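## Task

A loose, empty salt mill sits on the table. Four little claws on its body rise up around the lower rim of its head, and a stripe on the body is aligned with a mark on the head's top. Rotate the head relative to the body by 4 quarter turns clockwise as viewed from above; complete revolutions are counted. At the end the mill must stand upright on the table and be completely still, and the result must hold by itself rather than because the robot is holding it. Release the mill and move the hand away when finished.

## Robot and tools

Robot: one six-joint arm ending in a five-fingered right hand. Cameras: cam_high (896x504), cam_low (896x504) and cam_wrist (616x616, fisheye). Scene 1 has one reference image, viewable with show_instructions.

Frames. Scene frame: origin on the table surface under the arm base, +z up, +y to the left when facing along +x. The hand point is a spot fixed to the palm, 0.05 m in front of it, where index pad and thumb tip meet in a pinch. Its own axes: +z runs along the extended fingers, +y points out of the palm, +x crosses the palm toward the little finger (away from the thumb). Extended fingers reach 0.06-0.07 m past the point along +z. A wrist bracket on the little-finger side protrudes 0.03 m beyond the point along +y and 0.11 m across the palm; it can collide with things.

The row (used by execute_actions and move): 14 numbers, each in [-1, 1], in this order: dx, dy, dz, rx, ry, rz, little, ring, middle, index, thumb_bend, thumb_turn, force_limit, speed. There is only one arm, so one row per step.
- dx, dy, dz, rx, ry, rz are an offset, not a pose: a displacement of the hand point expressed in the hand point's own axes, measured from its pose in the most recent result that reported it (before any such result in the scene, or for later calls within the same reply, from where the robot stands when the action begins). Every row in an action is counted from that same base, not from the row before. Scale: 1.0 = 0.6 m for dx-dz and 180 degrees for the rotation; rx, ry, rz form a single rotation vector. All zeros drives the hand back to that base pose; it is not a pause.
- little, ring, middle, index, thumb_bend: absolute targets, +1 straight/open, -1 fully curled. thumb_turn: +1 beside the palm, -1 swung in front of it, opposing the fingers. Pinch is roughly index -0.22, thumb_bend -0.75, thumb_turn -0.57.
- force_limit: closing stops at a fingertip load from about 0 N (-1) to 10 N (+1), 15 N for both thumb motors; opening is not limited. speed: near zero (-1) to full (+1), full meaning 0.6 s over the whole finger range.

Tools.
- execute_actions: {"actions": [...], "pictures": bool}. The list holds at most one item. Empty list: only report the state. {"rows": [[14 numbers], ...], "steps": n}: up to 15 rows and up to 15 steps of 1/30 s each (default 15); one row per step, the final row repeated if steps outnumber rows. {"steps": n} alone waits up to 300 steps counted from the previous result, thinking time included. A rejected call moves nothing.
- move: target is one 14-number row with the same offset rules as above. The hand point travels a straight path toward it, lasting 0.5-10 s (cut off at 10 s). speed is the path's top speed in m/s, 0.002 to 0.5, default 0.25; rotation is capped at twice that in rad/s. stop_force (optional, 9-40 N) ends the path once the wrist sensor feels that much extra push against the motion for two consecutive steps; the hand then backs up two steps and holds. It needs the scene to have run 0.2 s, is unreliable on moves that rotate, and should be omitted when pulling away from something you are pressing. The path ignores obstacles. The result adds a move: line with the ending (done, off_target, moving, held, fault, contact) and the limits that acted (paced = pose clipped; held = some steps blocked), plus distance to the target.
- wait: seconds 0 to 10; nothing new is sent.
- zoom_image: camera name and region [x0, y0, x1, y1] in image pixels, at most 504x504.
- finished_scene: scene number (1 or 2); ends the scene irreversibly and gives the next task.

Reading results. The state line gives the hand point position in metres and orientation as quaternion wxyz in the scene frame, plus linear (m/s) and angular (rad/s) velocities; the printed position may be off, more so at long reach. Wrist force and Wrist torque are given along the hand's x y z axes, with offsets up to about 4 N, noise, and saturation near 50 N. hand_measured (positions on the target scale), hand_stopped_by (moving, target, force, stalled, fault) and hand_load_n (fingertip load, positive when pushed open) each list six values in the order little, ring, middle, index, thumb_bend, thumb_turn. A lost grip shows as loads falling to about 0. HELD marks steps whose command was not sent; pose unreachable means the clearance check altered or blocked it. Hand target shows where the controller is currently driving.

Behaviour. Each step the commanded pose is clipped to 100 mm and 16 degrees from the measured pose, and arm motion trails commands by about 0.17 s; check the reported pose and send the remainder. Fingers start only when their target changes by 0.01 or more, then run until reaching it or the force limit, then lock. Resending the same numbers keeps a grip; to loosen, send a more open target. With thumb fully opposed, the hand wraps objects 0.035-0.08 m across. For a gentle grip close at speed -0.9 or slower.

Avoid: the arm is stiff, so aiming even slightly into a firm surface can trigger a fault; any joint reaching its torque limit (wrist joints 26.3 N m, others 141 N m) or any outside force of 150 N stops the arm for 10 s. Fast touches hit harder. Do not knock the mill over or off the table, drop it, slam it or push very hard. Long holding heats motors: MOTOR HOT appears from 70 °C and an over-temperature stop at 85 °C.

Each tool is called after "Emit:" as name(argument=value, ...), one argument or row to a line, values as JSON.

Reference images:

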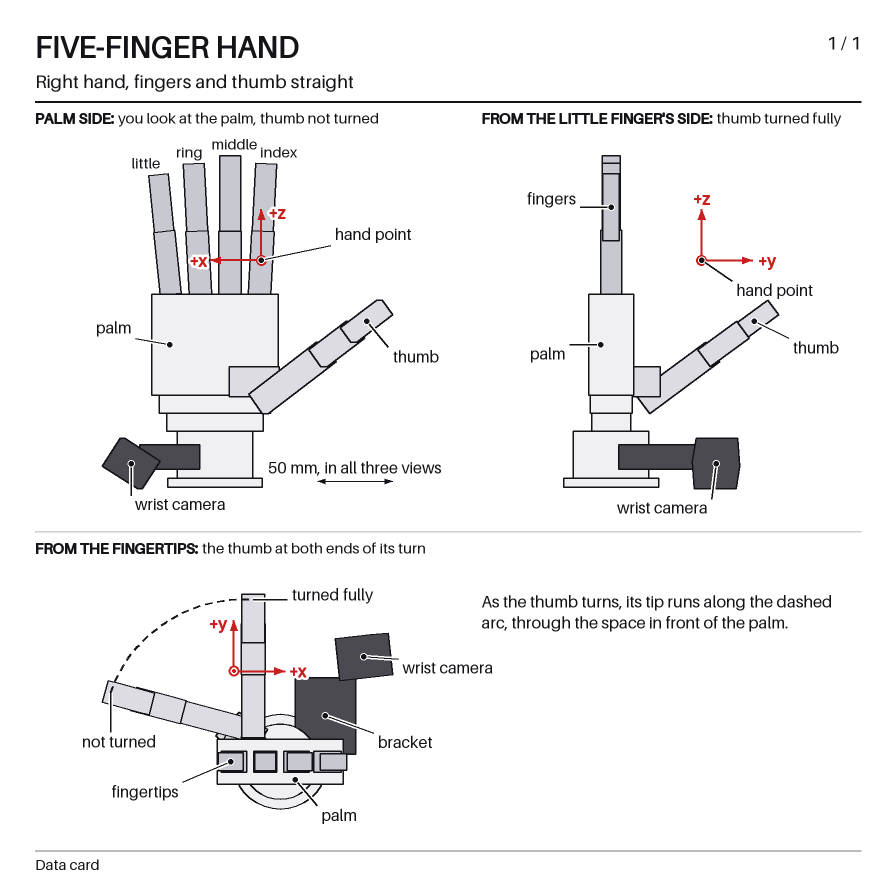

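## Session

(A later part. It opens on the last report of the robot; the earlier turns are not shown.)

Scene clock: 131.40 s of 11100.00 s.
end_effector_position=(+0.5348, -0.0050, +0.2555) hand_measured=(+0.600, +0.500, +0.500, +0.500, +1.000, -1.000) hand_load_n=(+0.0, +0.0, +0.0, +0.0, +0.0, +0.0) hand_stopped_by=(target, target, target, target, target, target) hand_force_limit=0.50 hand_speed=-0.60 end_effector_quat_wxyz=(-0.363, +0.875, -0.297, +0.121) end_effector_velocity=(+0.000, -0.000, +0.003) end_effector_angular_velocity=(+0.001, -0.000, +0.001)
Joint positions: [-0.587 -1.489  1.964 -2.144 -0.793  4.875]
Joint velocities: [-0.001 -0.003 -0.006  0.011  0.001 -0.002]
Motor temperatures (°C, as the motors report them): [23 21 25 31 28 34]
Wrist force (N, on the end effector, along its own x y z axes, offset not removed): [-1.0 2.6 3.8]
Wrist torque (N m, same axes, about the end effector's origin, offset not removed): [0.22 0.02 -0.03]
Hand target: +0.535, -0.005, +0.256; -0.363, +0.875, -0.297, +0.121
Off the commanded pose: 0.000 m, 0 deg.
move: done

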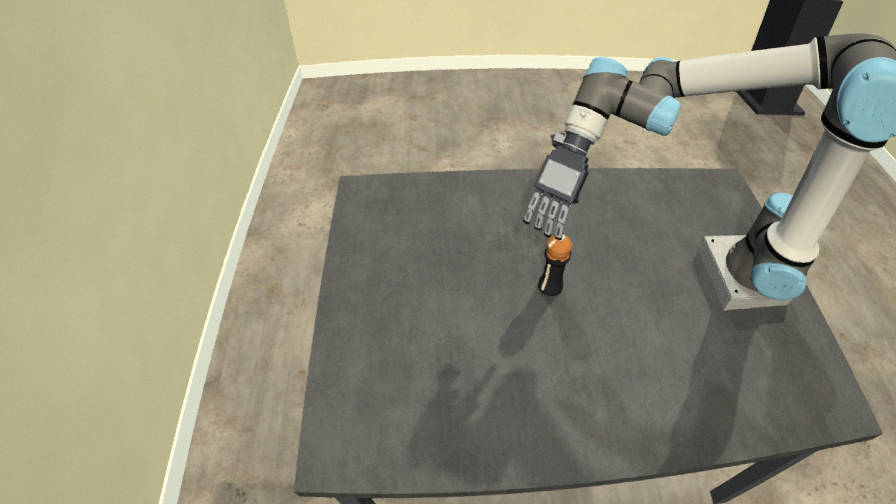

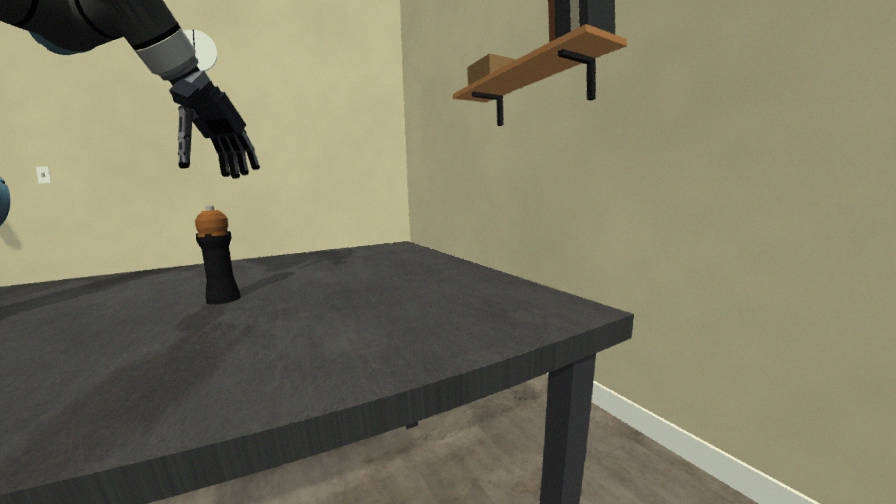

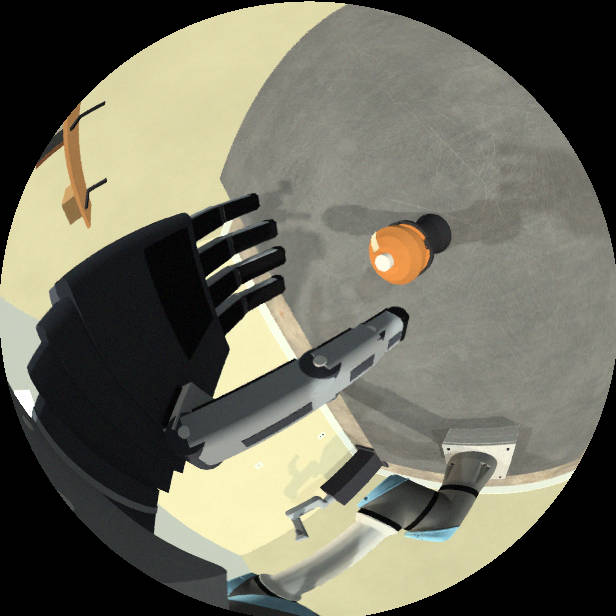

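Emit:
move(
  target=[0,0.111,0.111,0,0,0,0.6,0.3,0.3,0.3,0.8,-1,0.5,-0.6],
  speed=0.08,
)

Emit:
move(
  target=[0,0,0,0,0,0,0.6,0.3,-0.2,-0.2,-0.5,-1,-0.85,-0.93],
)

Emit:
move(
  target=[0,0,0,0,0,0,0.6,0.3,-0.3,-0.3,-0.6,-1,0.5,-0.93],
)

Emit:
move(
  target=[0,0.004,0.004,0,0,0,0.6,0.3,-0.3,-0.3,-0.6,-1,0.5,-0.93],
  speed=0.002,
  stop_force=14,
)

Emit:
move(
  target=[-0.005,0.004,-0.003,0,-0.0628,-0.0628,0.6,0.3,-0.3,-0.3,-0.6,-1,0.5,-0.93],
  speed=0.1,
)

Emit:
move(
  target=[0,0,0,0,0,0,0.6,0.5,0.5,0.5,1,-1,0.5,-0.6],
)

Emit:
move(
  target=[0,-0.15,-0.15,0,0,0,0.6,0.5,0.5,0.5,1,-1,0.5,-0.6],
  speed=0.15,
)

Emit:
zoom_image(
  camera="cam_high",
  region=[510, 220, 600, 310],
)

Scene clock: 139.07 s of 11100.00 s.
end_effector_position=(+0.5345, -0.0046, +0.1616) hand_measured=(+0.600, +0.300, +0.300, +0.300, +0.800, -1.000) hand_load_n=(+0.0, +0.0, +0.0, +0.0, +0.0, +0.0) hand_stopped_by=(target, target, target, target, target, target) hand_force_limit=0.50 hand_speed=-0.60 end_effector_quat_wxyz=(-0.363, +0.875, -0.297, +0.121) end_effector_velocity=(+0.000, +0.000, -0.003) end_effector_angular_velocity=(-0.001, -0.000, +0.000)
Joint positions: [-0.587 -1.351  2.092 -2.409 -0.793  4.875]
Joint velocities: [ 0.001  0.005  0.003 -0.008 -0.001  0.001]
Motor temperatures (°C, as the motors report them): [23 21 25 31 28 34]
Wrist force (N, on the end effector, along its own x y z axes, offset not removed): [-1.6 2.1 1.9]
Wrist torque (N m, same axes, about the end effector's origin, offset not removed): [0.25 0.09 -0.14]
Hand target: +0.535, -0.005, +0.161; -0.363, +0.875, -0.297, +0.121
Off the commanded pose: 0.000 m, 0 deg.
After step 90, 2.97 s passed at rest.
move: done

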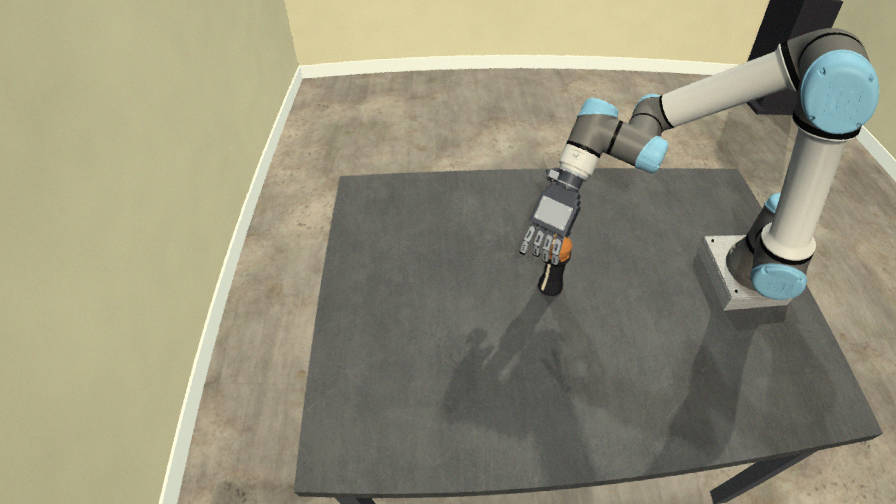

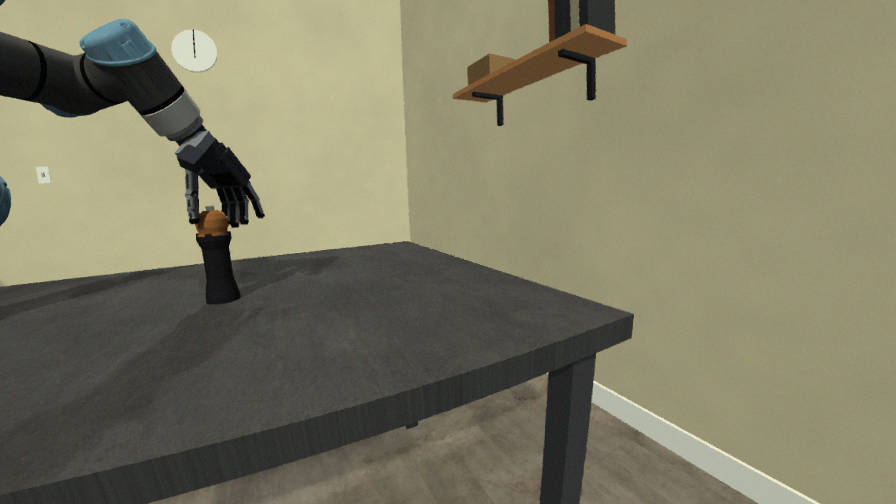

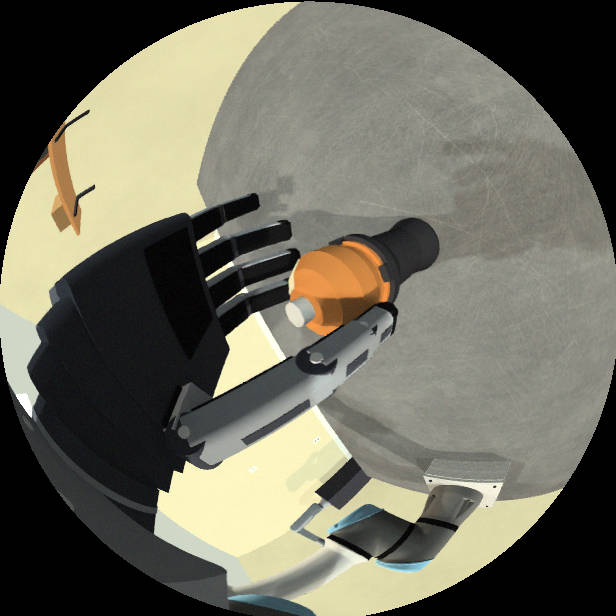

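Scene clock: 141.93 s of 11100.00 s.
end_effector_position=(+0.5345, -0.0046, +0.1616) hand_measured=(+0.600, +0.300, +0.138, +0.098, +0.606, -1.000) hand_load_n=(+0.0, +0.0, +0.5, +1.5, +1.0, +0.0) hand_stopped_by=(target, target, force, force, force, target) hand_force_limit=-0.85 hand_speed=-0.93 end_effector_quat_wxyz=(-0.363, +0.875, -0.297, +0.121) end_effector_velocity=(+0.000, -0.000, +0.000) end_effector_angular_velocity=(-0.000, -0.001, +0.001)
Joint positions: [-0.587 -1.351  2.092 -2.409 -0.793  4.875]
Joint velocities: [ 0.     0.    -0.001  0.     0.    -0.001]
Motor temperatures (°C, as the motors report them): [23 21 25 31 28 34]
Wrist force (N, on the end effector, along its own x y z axes, offset not removed): [-2.1 3.3 4.4]
Wrist torque (N m, same axes, about the end effector's origin, offset not removed): [0.33 0.16 -0.09]
Hand target: +0.535, -0.005, +0.162; -0.363, +0.875, -0.297, +0.121
Off the commanded pose: 0.000 m, 0 deg.
move: done

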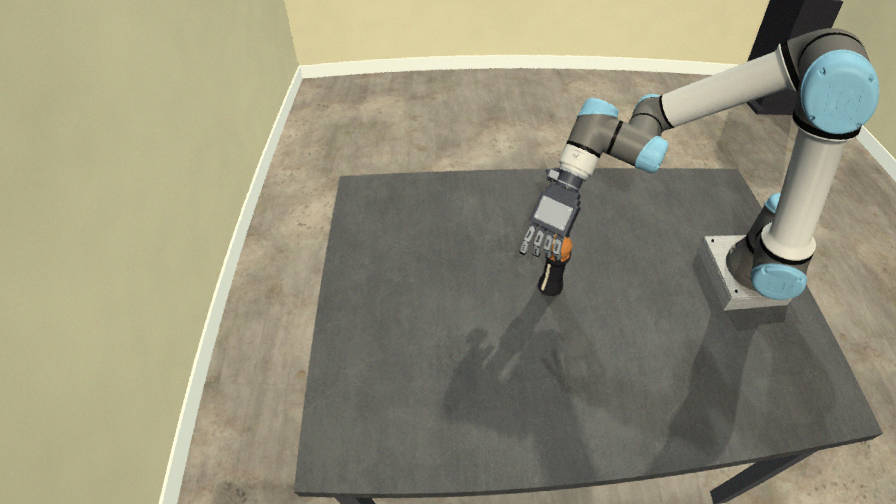

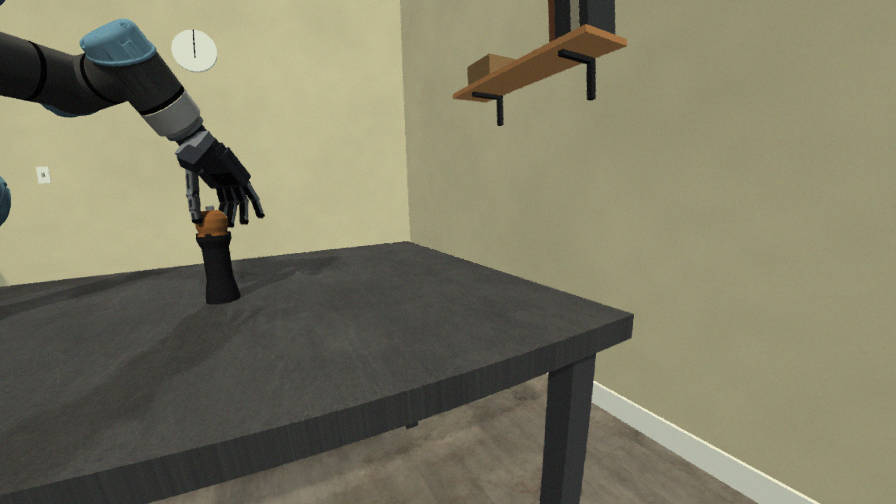

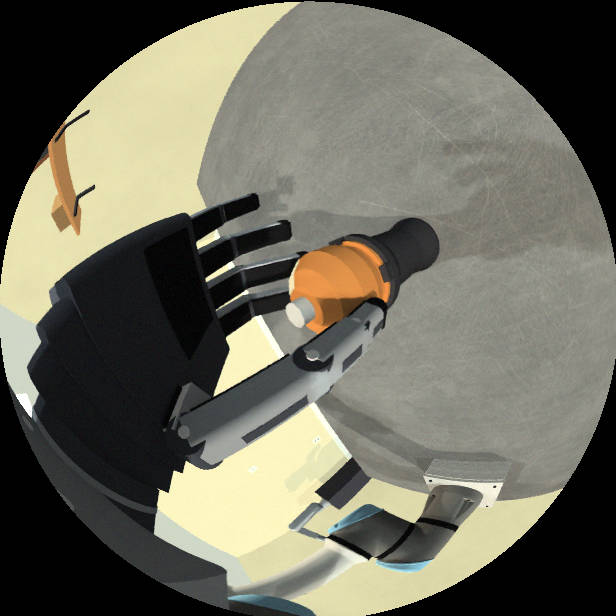

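Scene clock: 142.57 s of 11100.00 s.
end_effector_position=(+0.5345, -0.0046, +0.1616) hand_measured=(+0.600, +0.300, +0.098, +0.054, +0.602, -1.000) hand_load_n=(+0.0, +0.0, +7.0, +8.0, +13.0, +0.0) hand_stopped_by=(target, target, force, force, force, target) hand_force_limit=0.50 hand_speed=-0.93 end_effector_quat_wxyz=(-0.363, +0.875, -0.297, +0.121) end_effector_velocity=(+0.001, -0.001, +0.001) end_effector_angular_velocity=(-0.001, -0.002, -0.001)
Joint positions: [-0.587 -1.351  2.092 -2.409 -0.793  4.875]
Joint velocities: [-0.    -0.    -0.002 -0.001  0.     0.001]
Motor temperatures (°C, as the motors report them): [23 21 25 31 28 34]
Wrist force (N, on the end effector, along its own x y z axes, offset not removed): [-1.0 2.5 3.7]
Wrist torque (N m, same axes, about the end effector's origin, offset not removed): [0.30 0.02 -0.02]
Hand target: +0.535, -0.005, +0.162; -0.363, +0.875, -0.297, +0.121
Off the commanded pose: 0.000 m, 0 deg.
move: done

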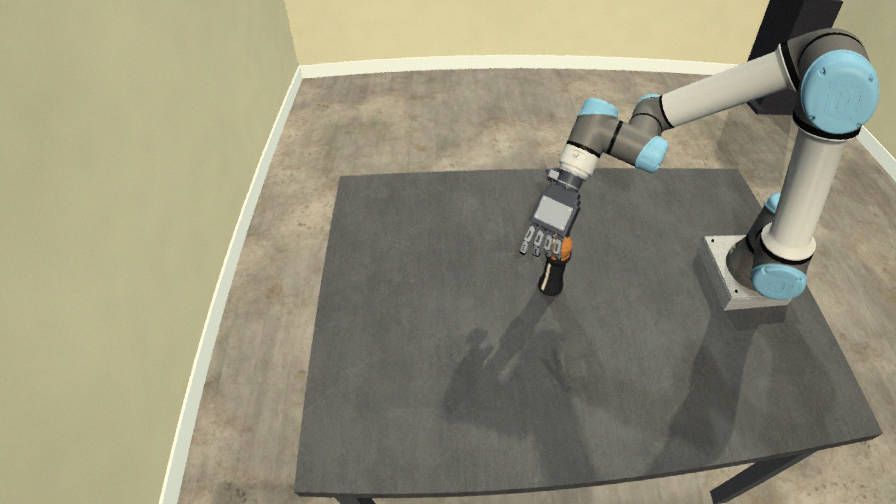

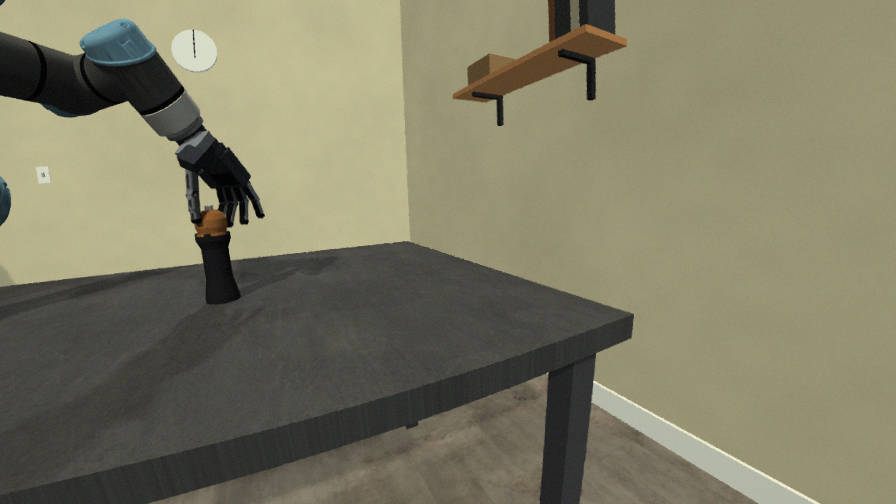

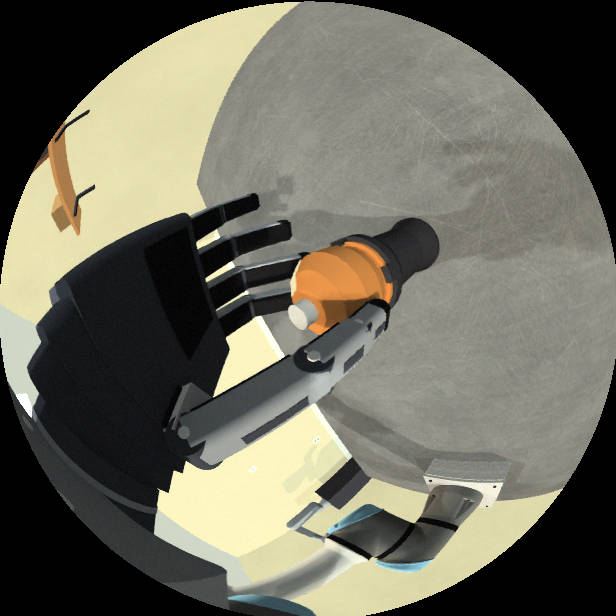

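Scene clock: 143.47 s of 11100.00 s.
end_effector_position=(+0.5345, -0.0045, +0.1605) hand_measured=(+0.600, +0.300, +0.098, +0.054, +0.602, -1.000) hand_load_n=(+0.0, +0.0, +7.0, +8.0, +13.0, +0.0) hand_stopped_by=(target, target, force, force, force, target) hand_force_limit=0.50 hand_speed=-0.93 end_effector_quat_wxyz=(-0.363, +0.875, -0.297, +0.121) end_effector_velocity=(-0.001, +0.001, -0.000) end_effector_angular_velocity=(+0.003, +0.004, -0.000)
Joint positions: [-0.587 -1.349  2.093 -2.413 -0.793  4.875]
Joint velocities: [ 0.    -0.     0.001  0.004  0.     0.001]
Motor temperatures (°C, as the motors report them): [23 21 25 31 28 34]
Wrist force (N, on the end effector, along its own x y z axes, offset not removed): [-3.0 -9.2 -4.4]
Wrist torque (N m, same axes, about the end effector's origin, offset not removed): [0.60 0.36 -0.23]
Hand target: +0.535, -0.005, +0.161; -0.363, +0.875, -0.297, +0.121
Off the commanded pose: 0.002 m, 0 deg.
move: contact

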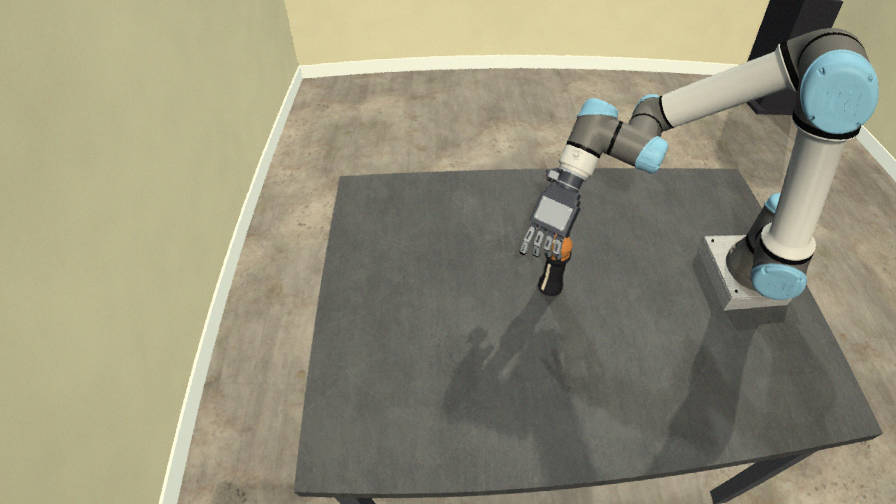

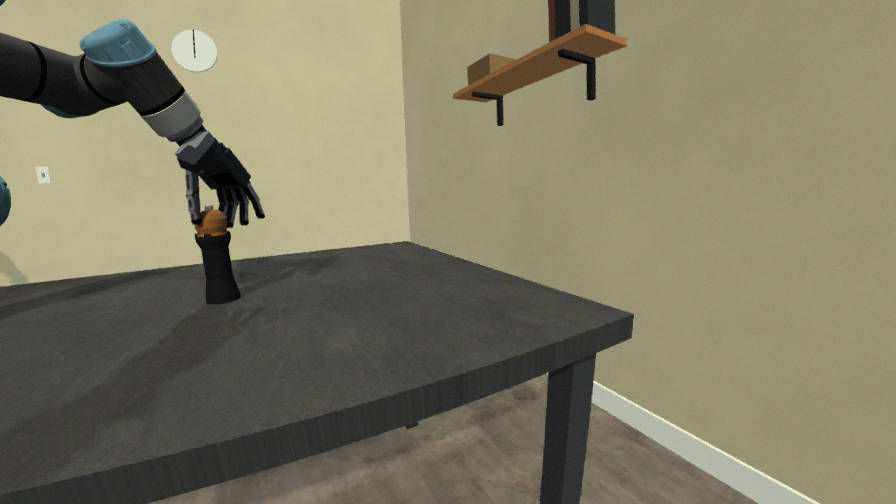

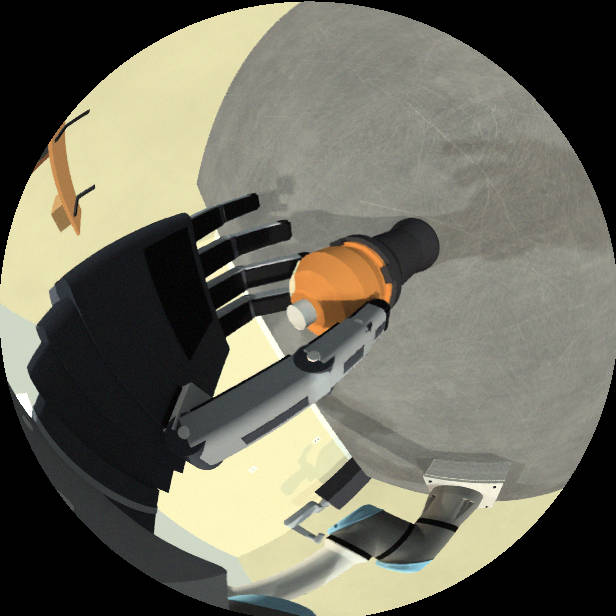

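Scene clock: 145.27 s of 11100.00 s.
end_effector_position=(+0.5303, -0.0050, +0.1602) hand_measured=(+0.600, +0.300, +0.098, +0.054, +0.602, -1.000) hand_load_n=(+0.0, +0.0, +5.0, +7.0, +14.0, +2.5) hand_stopped_by=(target, target, force, force, force, target) hand_force_limit=0.50 hand_speed=-0.93 end_effector_quat_wxyz=(-0.377, +0.907, -0.174, +0.070) end_effector_velocity=(-0.000, -0.000, +0.001) end_effector_angular_velocity=(+0.001, +0.001, +0.018)
Joint positions: [-0.574 -1.319  1.969 -2.058 -0.797  4.504]
Joint velocities: [ 0.001  0.003 -0.011  0.025 -0.002 -0.023]
Motor temperatures (°C, as the motors report them): [23 21 25 31 28 34]
Wrist force (N, on the end effector, along its own x y z axes, offset not removed): [-4.2 -3.4 -5.7]
Wrist torque (N m, same axes, about the end effector's origin, offset not removed): [0.02 0.18 -0.06]
Hand target: +0.530, -0.005, +0.160; -0.377, +0.907, -0.172, +0.069
Off the commanded pose: 0.000 m, 0 deg.
move: done

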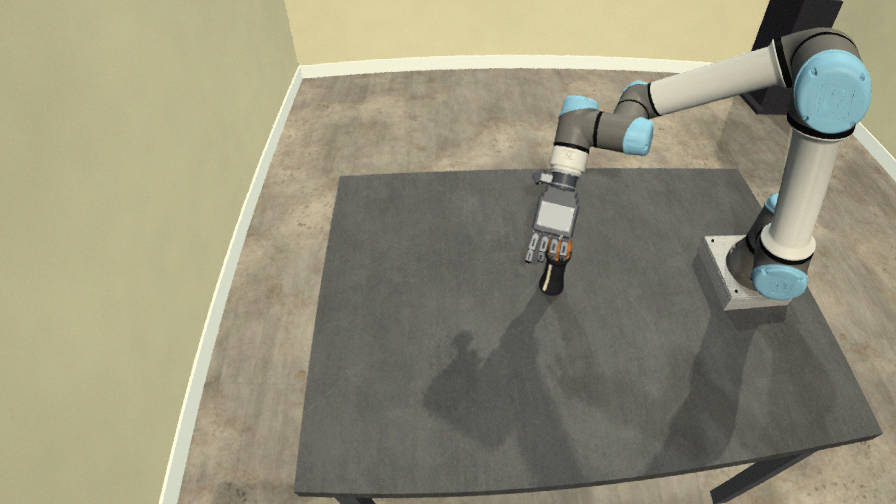

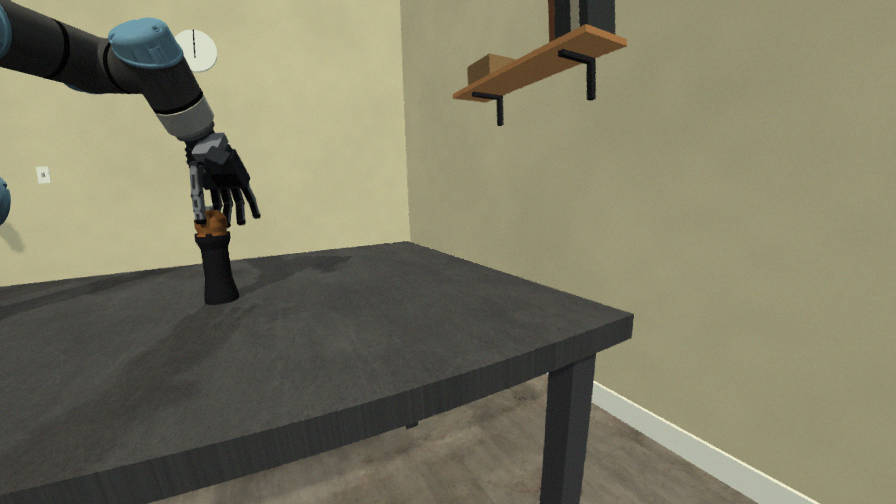

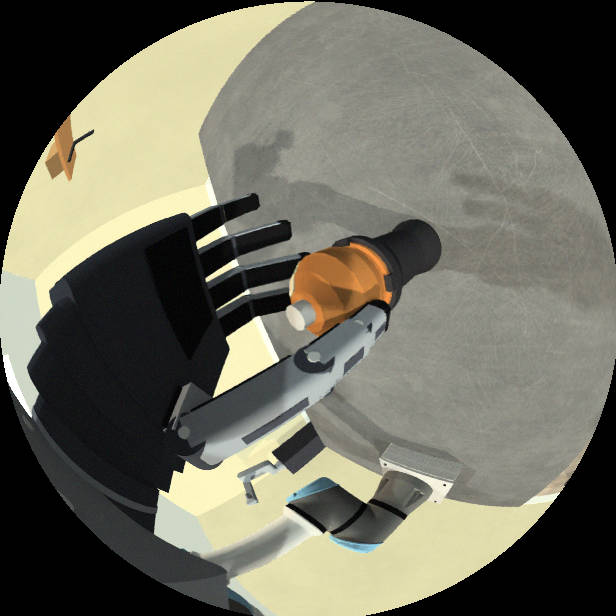

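Scene clock: 146.50 s of 11100.00 s.
end_effector_position=(+0.5303, -0.0050, +0.1602) hand_measured=(+0.600, +0.500, +0.500, +0.500, +1.000, -1.000) hand_load_n=(+0.0, +0.0, +0.0, +0.0, +0.0, +0.0) hand_stopped_by=(target, target, target, target, target, target) hand_force_limit=0.50 hand_speed=-0.60 end_effector_quat_wxyz=(-0.377, +0.907, -0.173, +0.070) end_effector_velocity=(+0.001, -0.000, +0.000) end_effector_angular_velocity=(-0.001, -0.001, -0.001)
Joint positions: [-0.574 -1.319  1.969 -2.058 -0.797  4.504]
Joint velocities: [-0.    -0.    -0.001 -0.002 -0.     0.001]
Motor temperatures (°C, as the motors report them): [23 21 25 31 28 34]
Wrist force (N, on the end effector, along its own x y z axes, offset not removed): [-2.3 2.3 2.6]
Wrist torque (N m, same axes, about the end effector's origin, offset not removed): [0.31 0.14 -0.12]
Hand target: +0.530, -0.005, +0.160; -0.377, +0.907, -0.174, +0.070
Off the commanded pose: 0.000 m, 0 deg.
move: done

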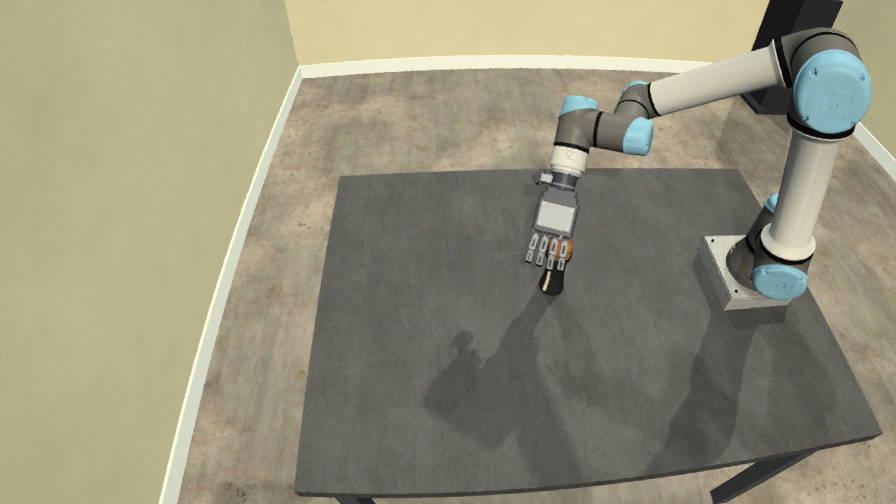

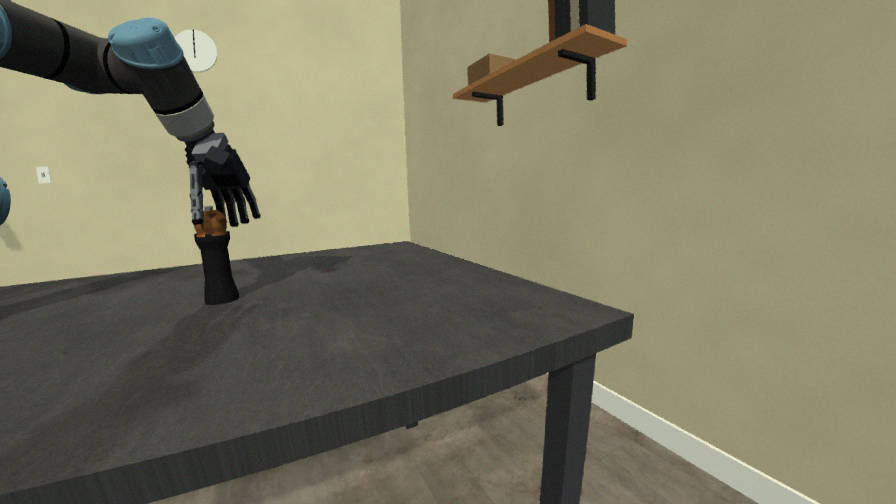

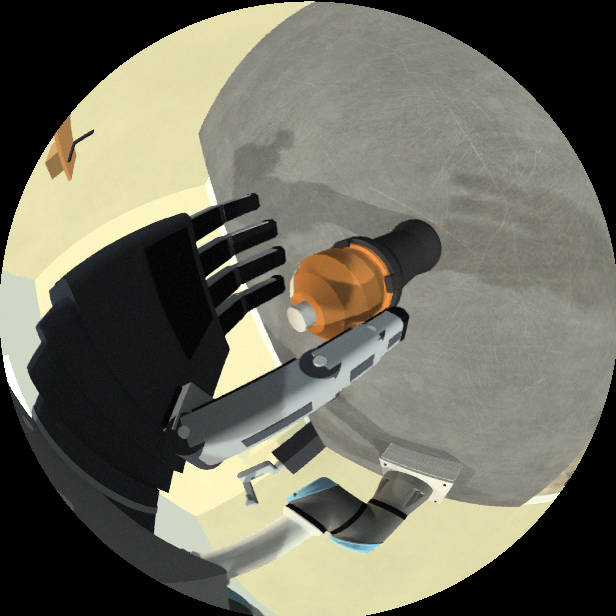

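Scene clock: 147.97 s of 11100.00 s.
end_effector_position=(+0.5306, -0.0055, +0.2872) hand_measured=(+0.600, +0.500, +0.500, +0.500, +1.000, -1.000) hand_load_n=(+0.0, +0.0, +0.0, +0.0, +0.0, +0.0) hand_stopped_by=(target, target, target, target, target, target) hand_force_limit=0.50 hand_speed=-0.60 end_effector_quat_wxyz=(-0.377, +0.907, -0.174, +0.070) end_effector_velocity=(+0.000, -0.001, +0.003) end_effector_angular_velocity=(-0.002, -0.001, +0.001)
Joint positions: [-0.574 -1.46   1.774 -1.722 -0.797  4.504]
Joint velocities: [-0.    -0.002 -0.006  0.007 -0.001 -0.002]
Motor temperatures (°C, as the motors report them): [23 21 25 31 28 34]
Wrist force (N, on the end effector, along its own x y z axes, offset not removed): [-1.2 1.7 2.7]
Wrist torque (N m, same axes, about the end effector's origin, offset not removed): [0.13 0.02 -0.11]
Hand target: +0.531, -0.006, +0.287; -0.377, +0.907, -0.174, +0.070
Off the commanded pose: 0.000 m, 0 deg.
move: done

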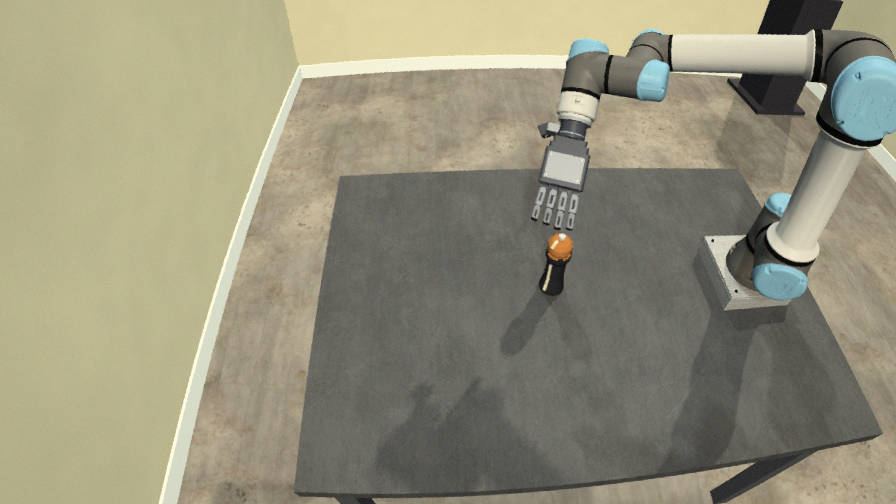

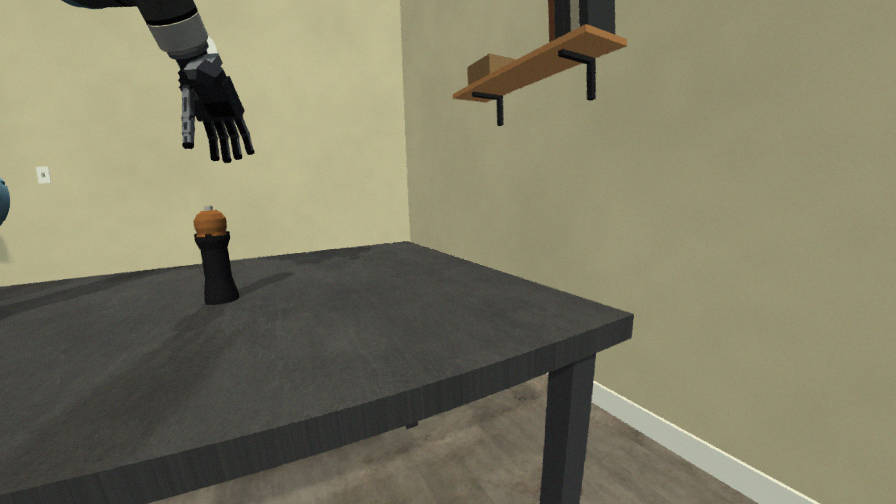

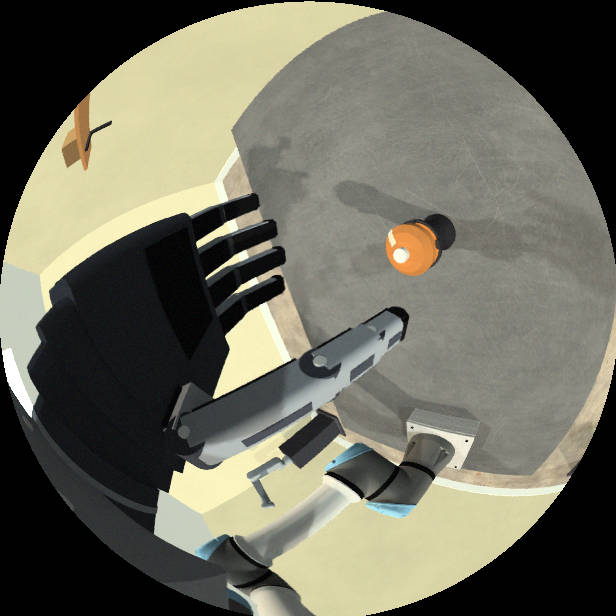

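Region (510, 220, 600, 310) of cam_high's 896x504 image, scaled by 5.600, with more detail than that image has.

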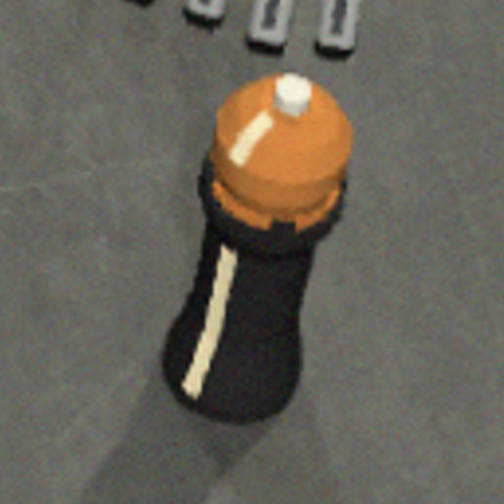

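Emit:
finished_scene(
  scene=1,
)

The scene is finished: the task was done.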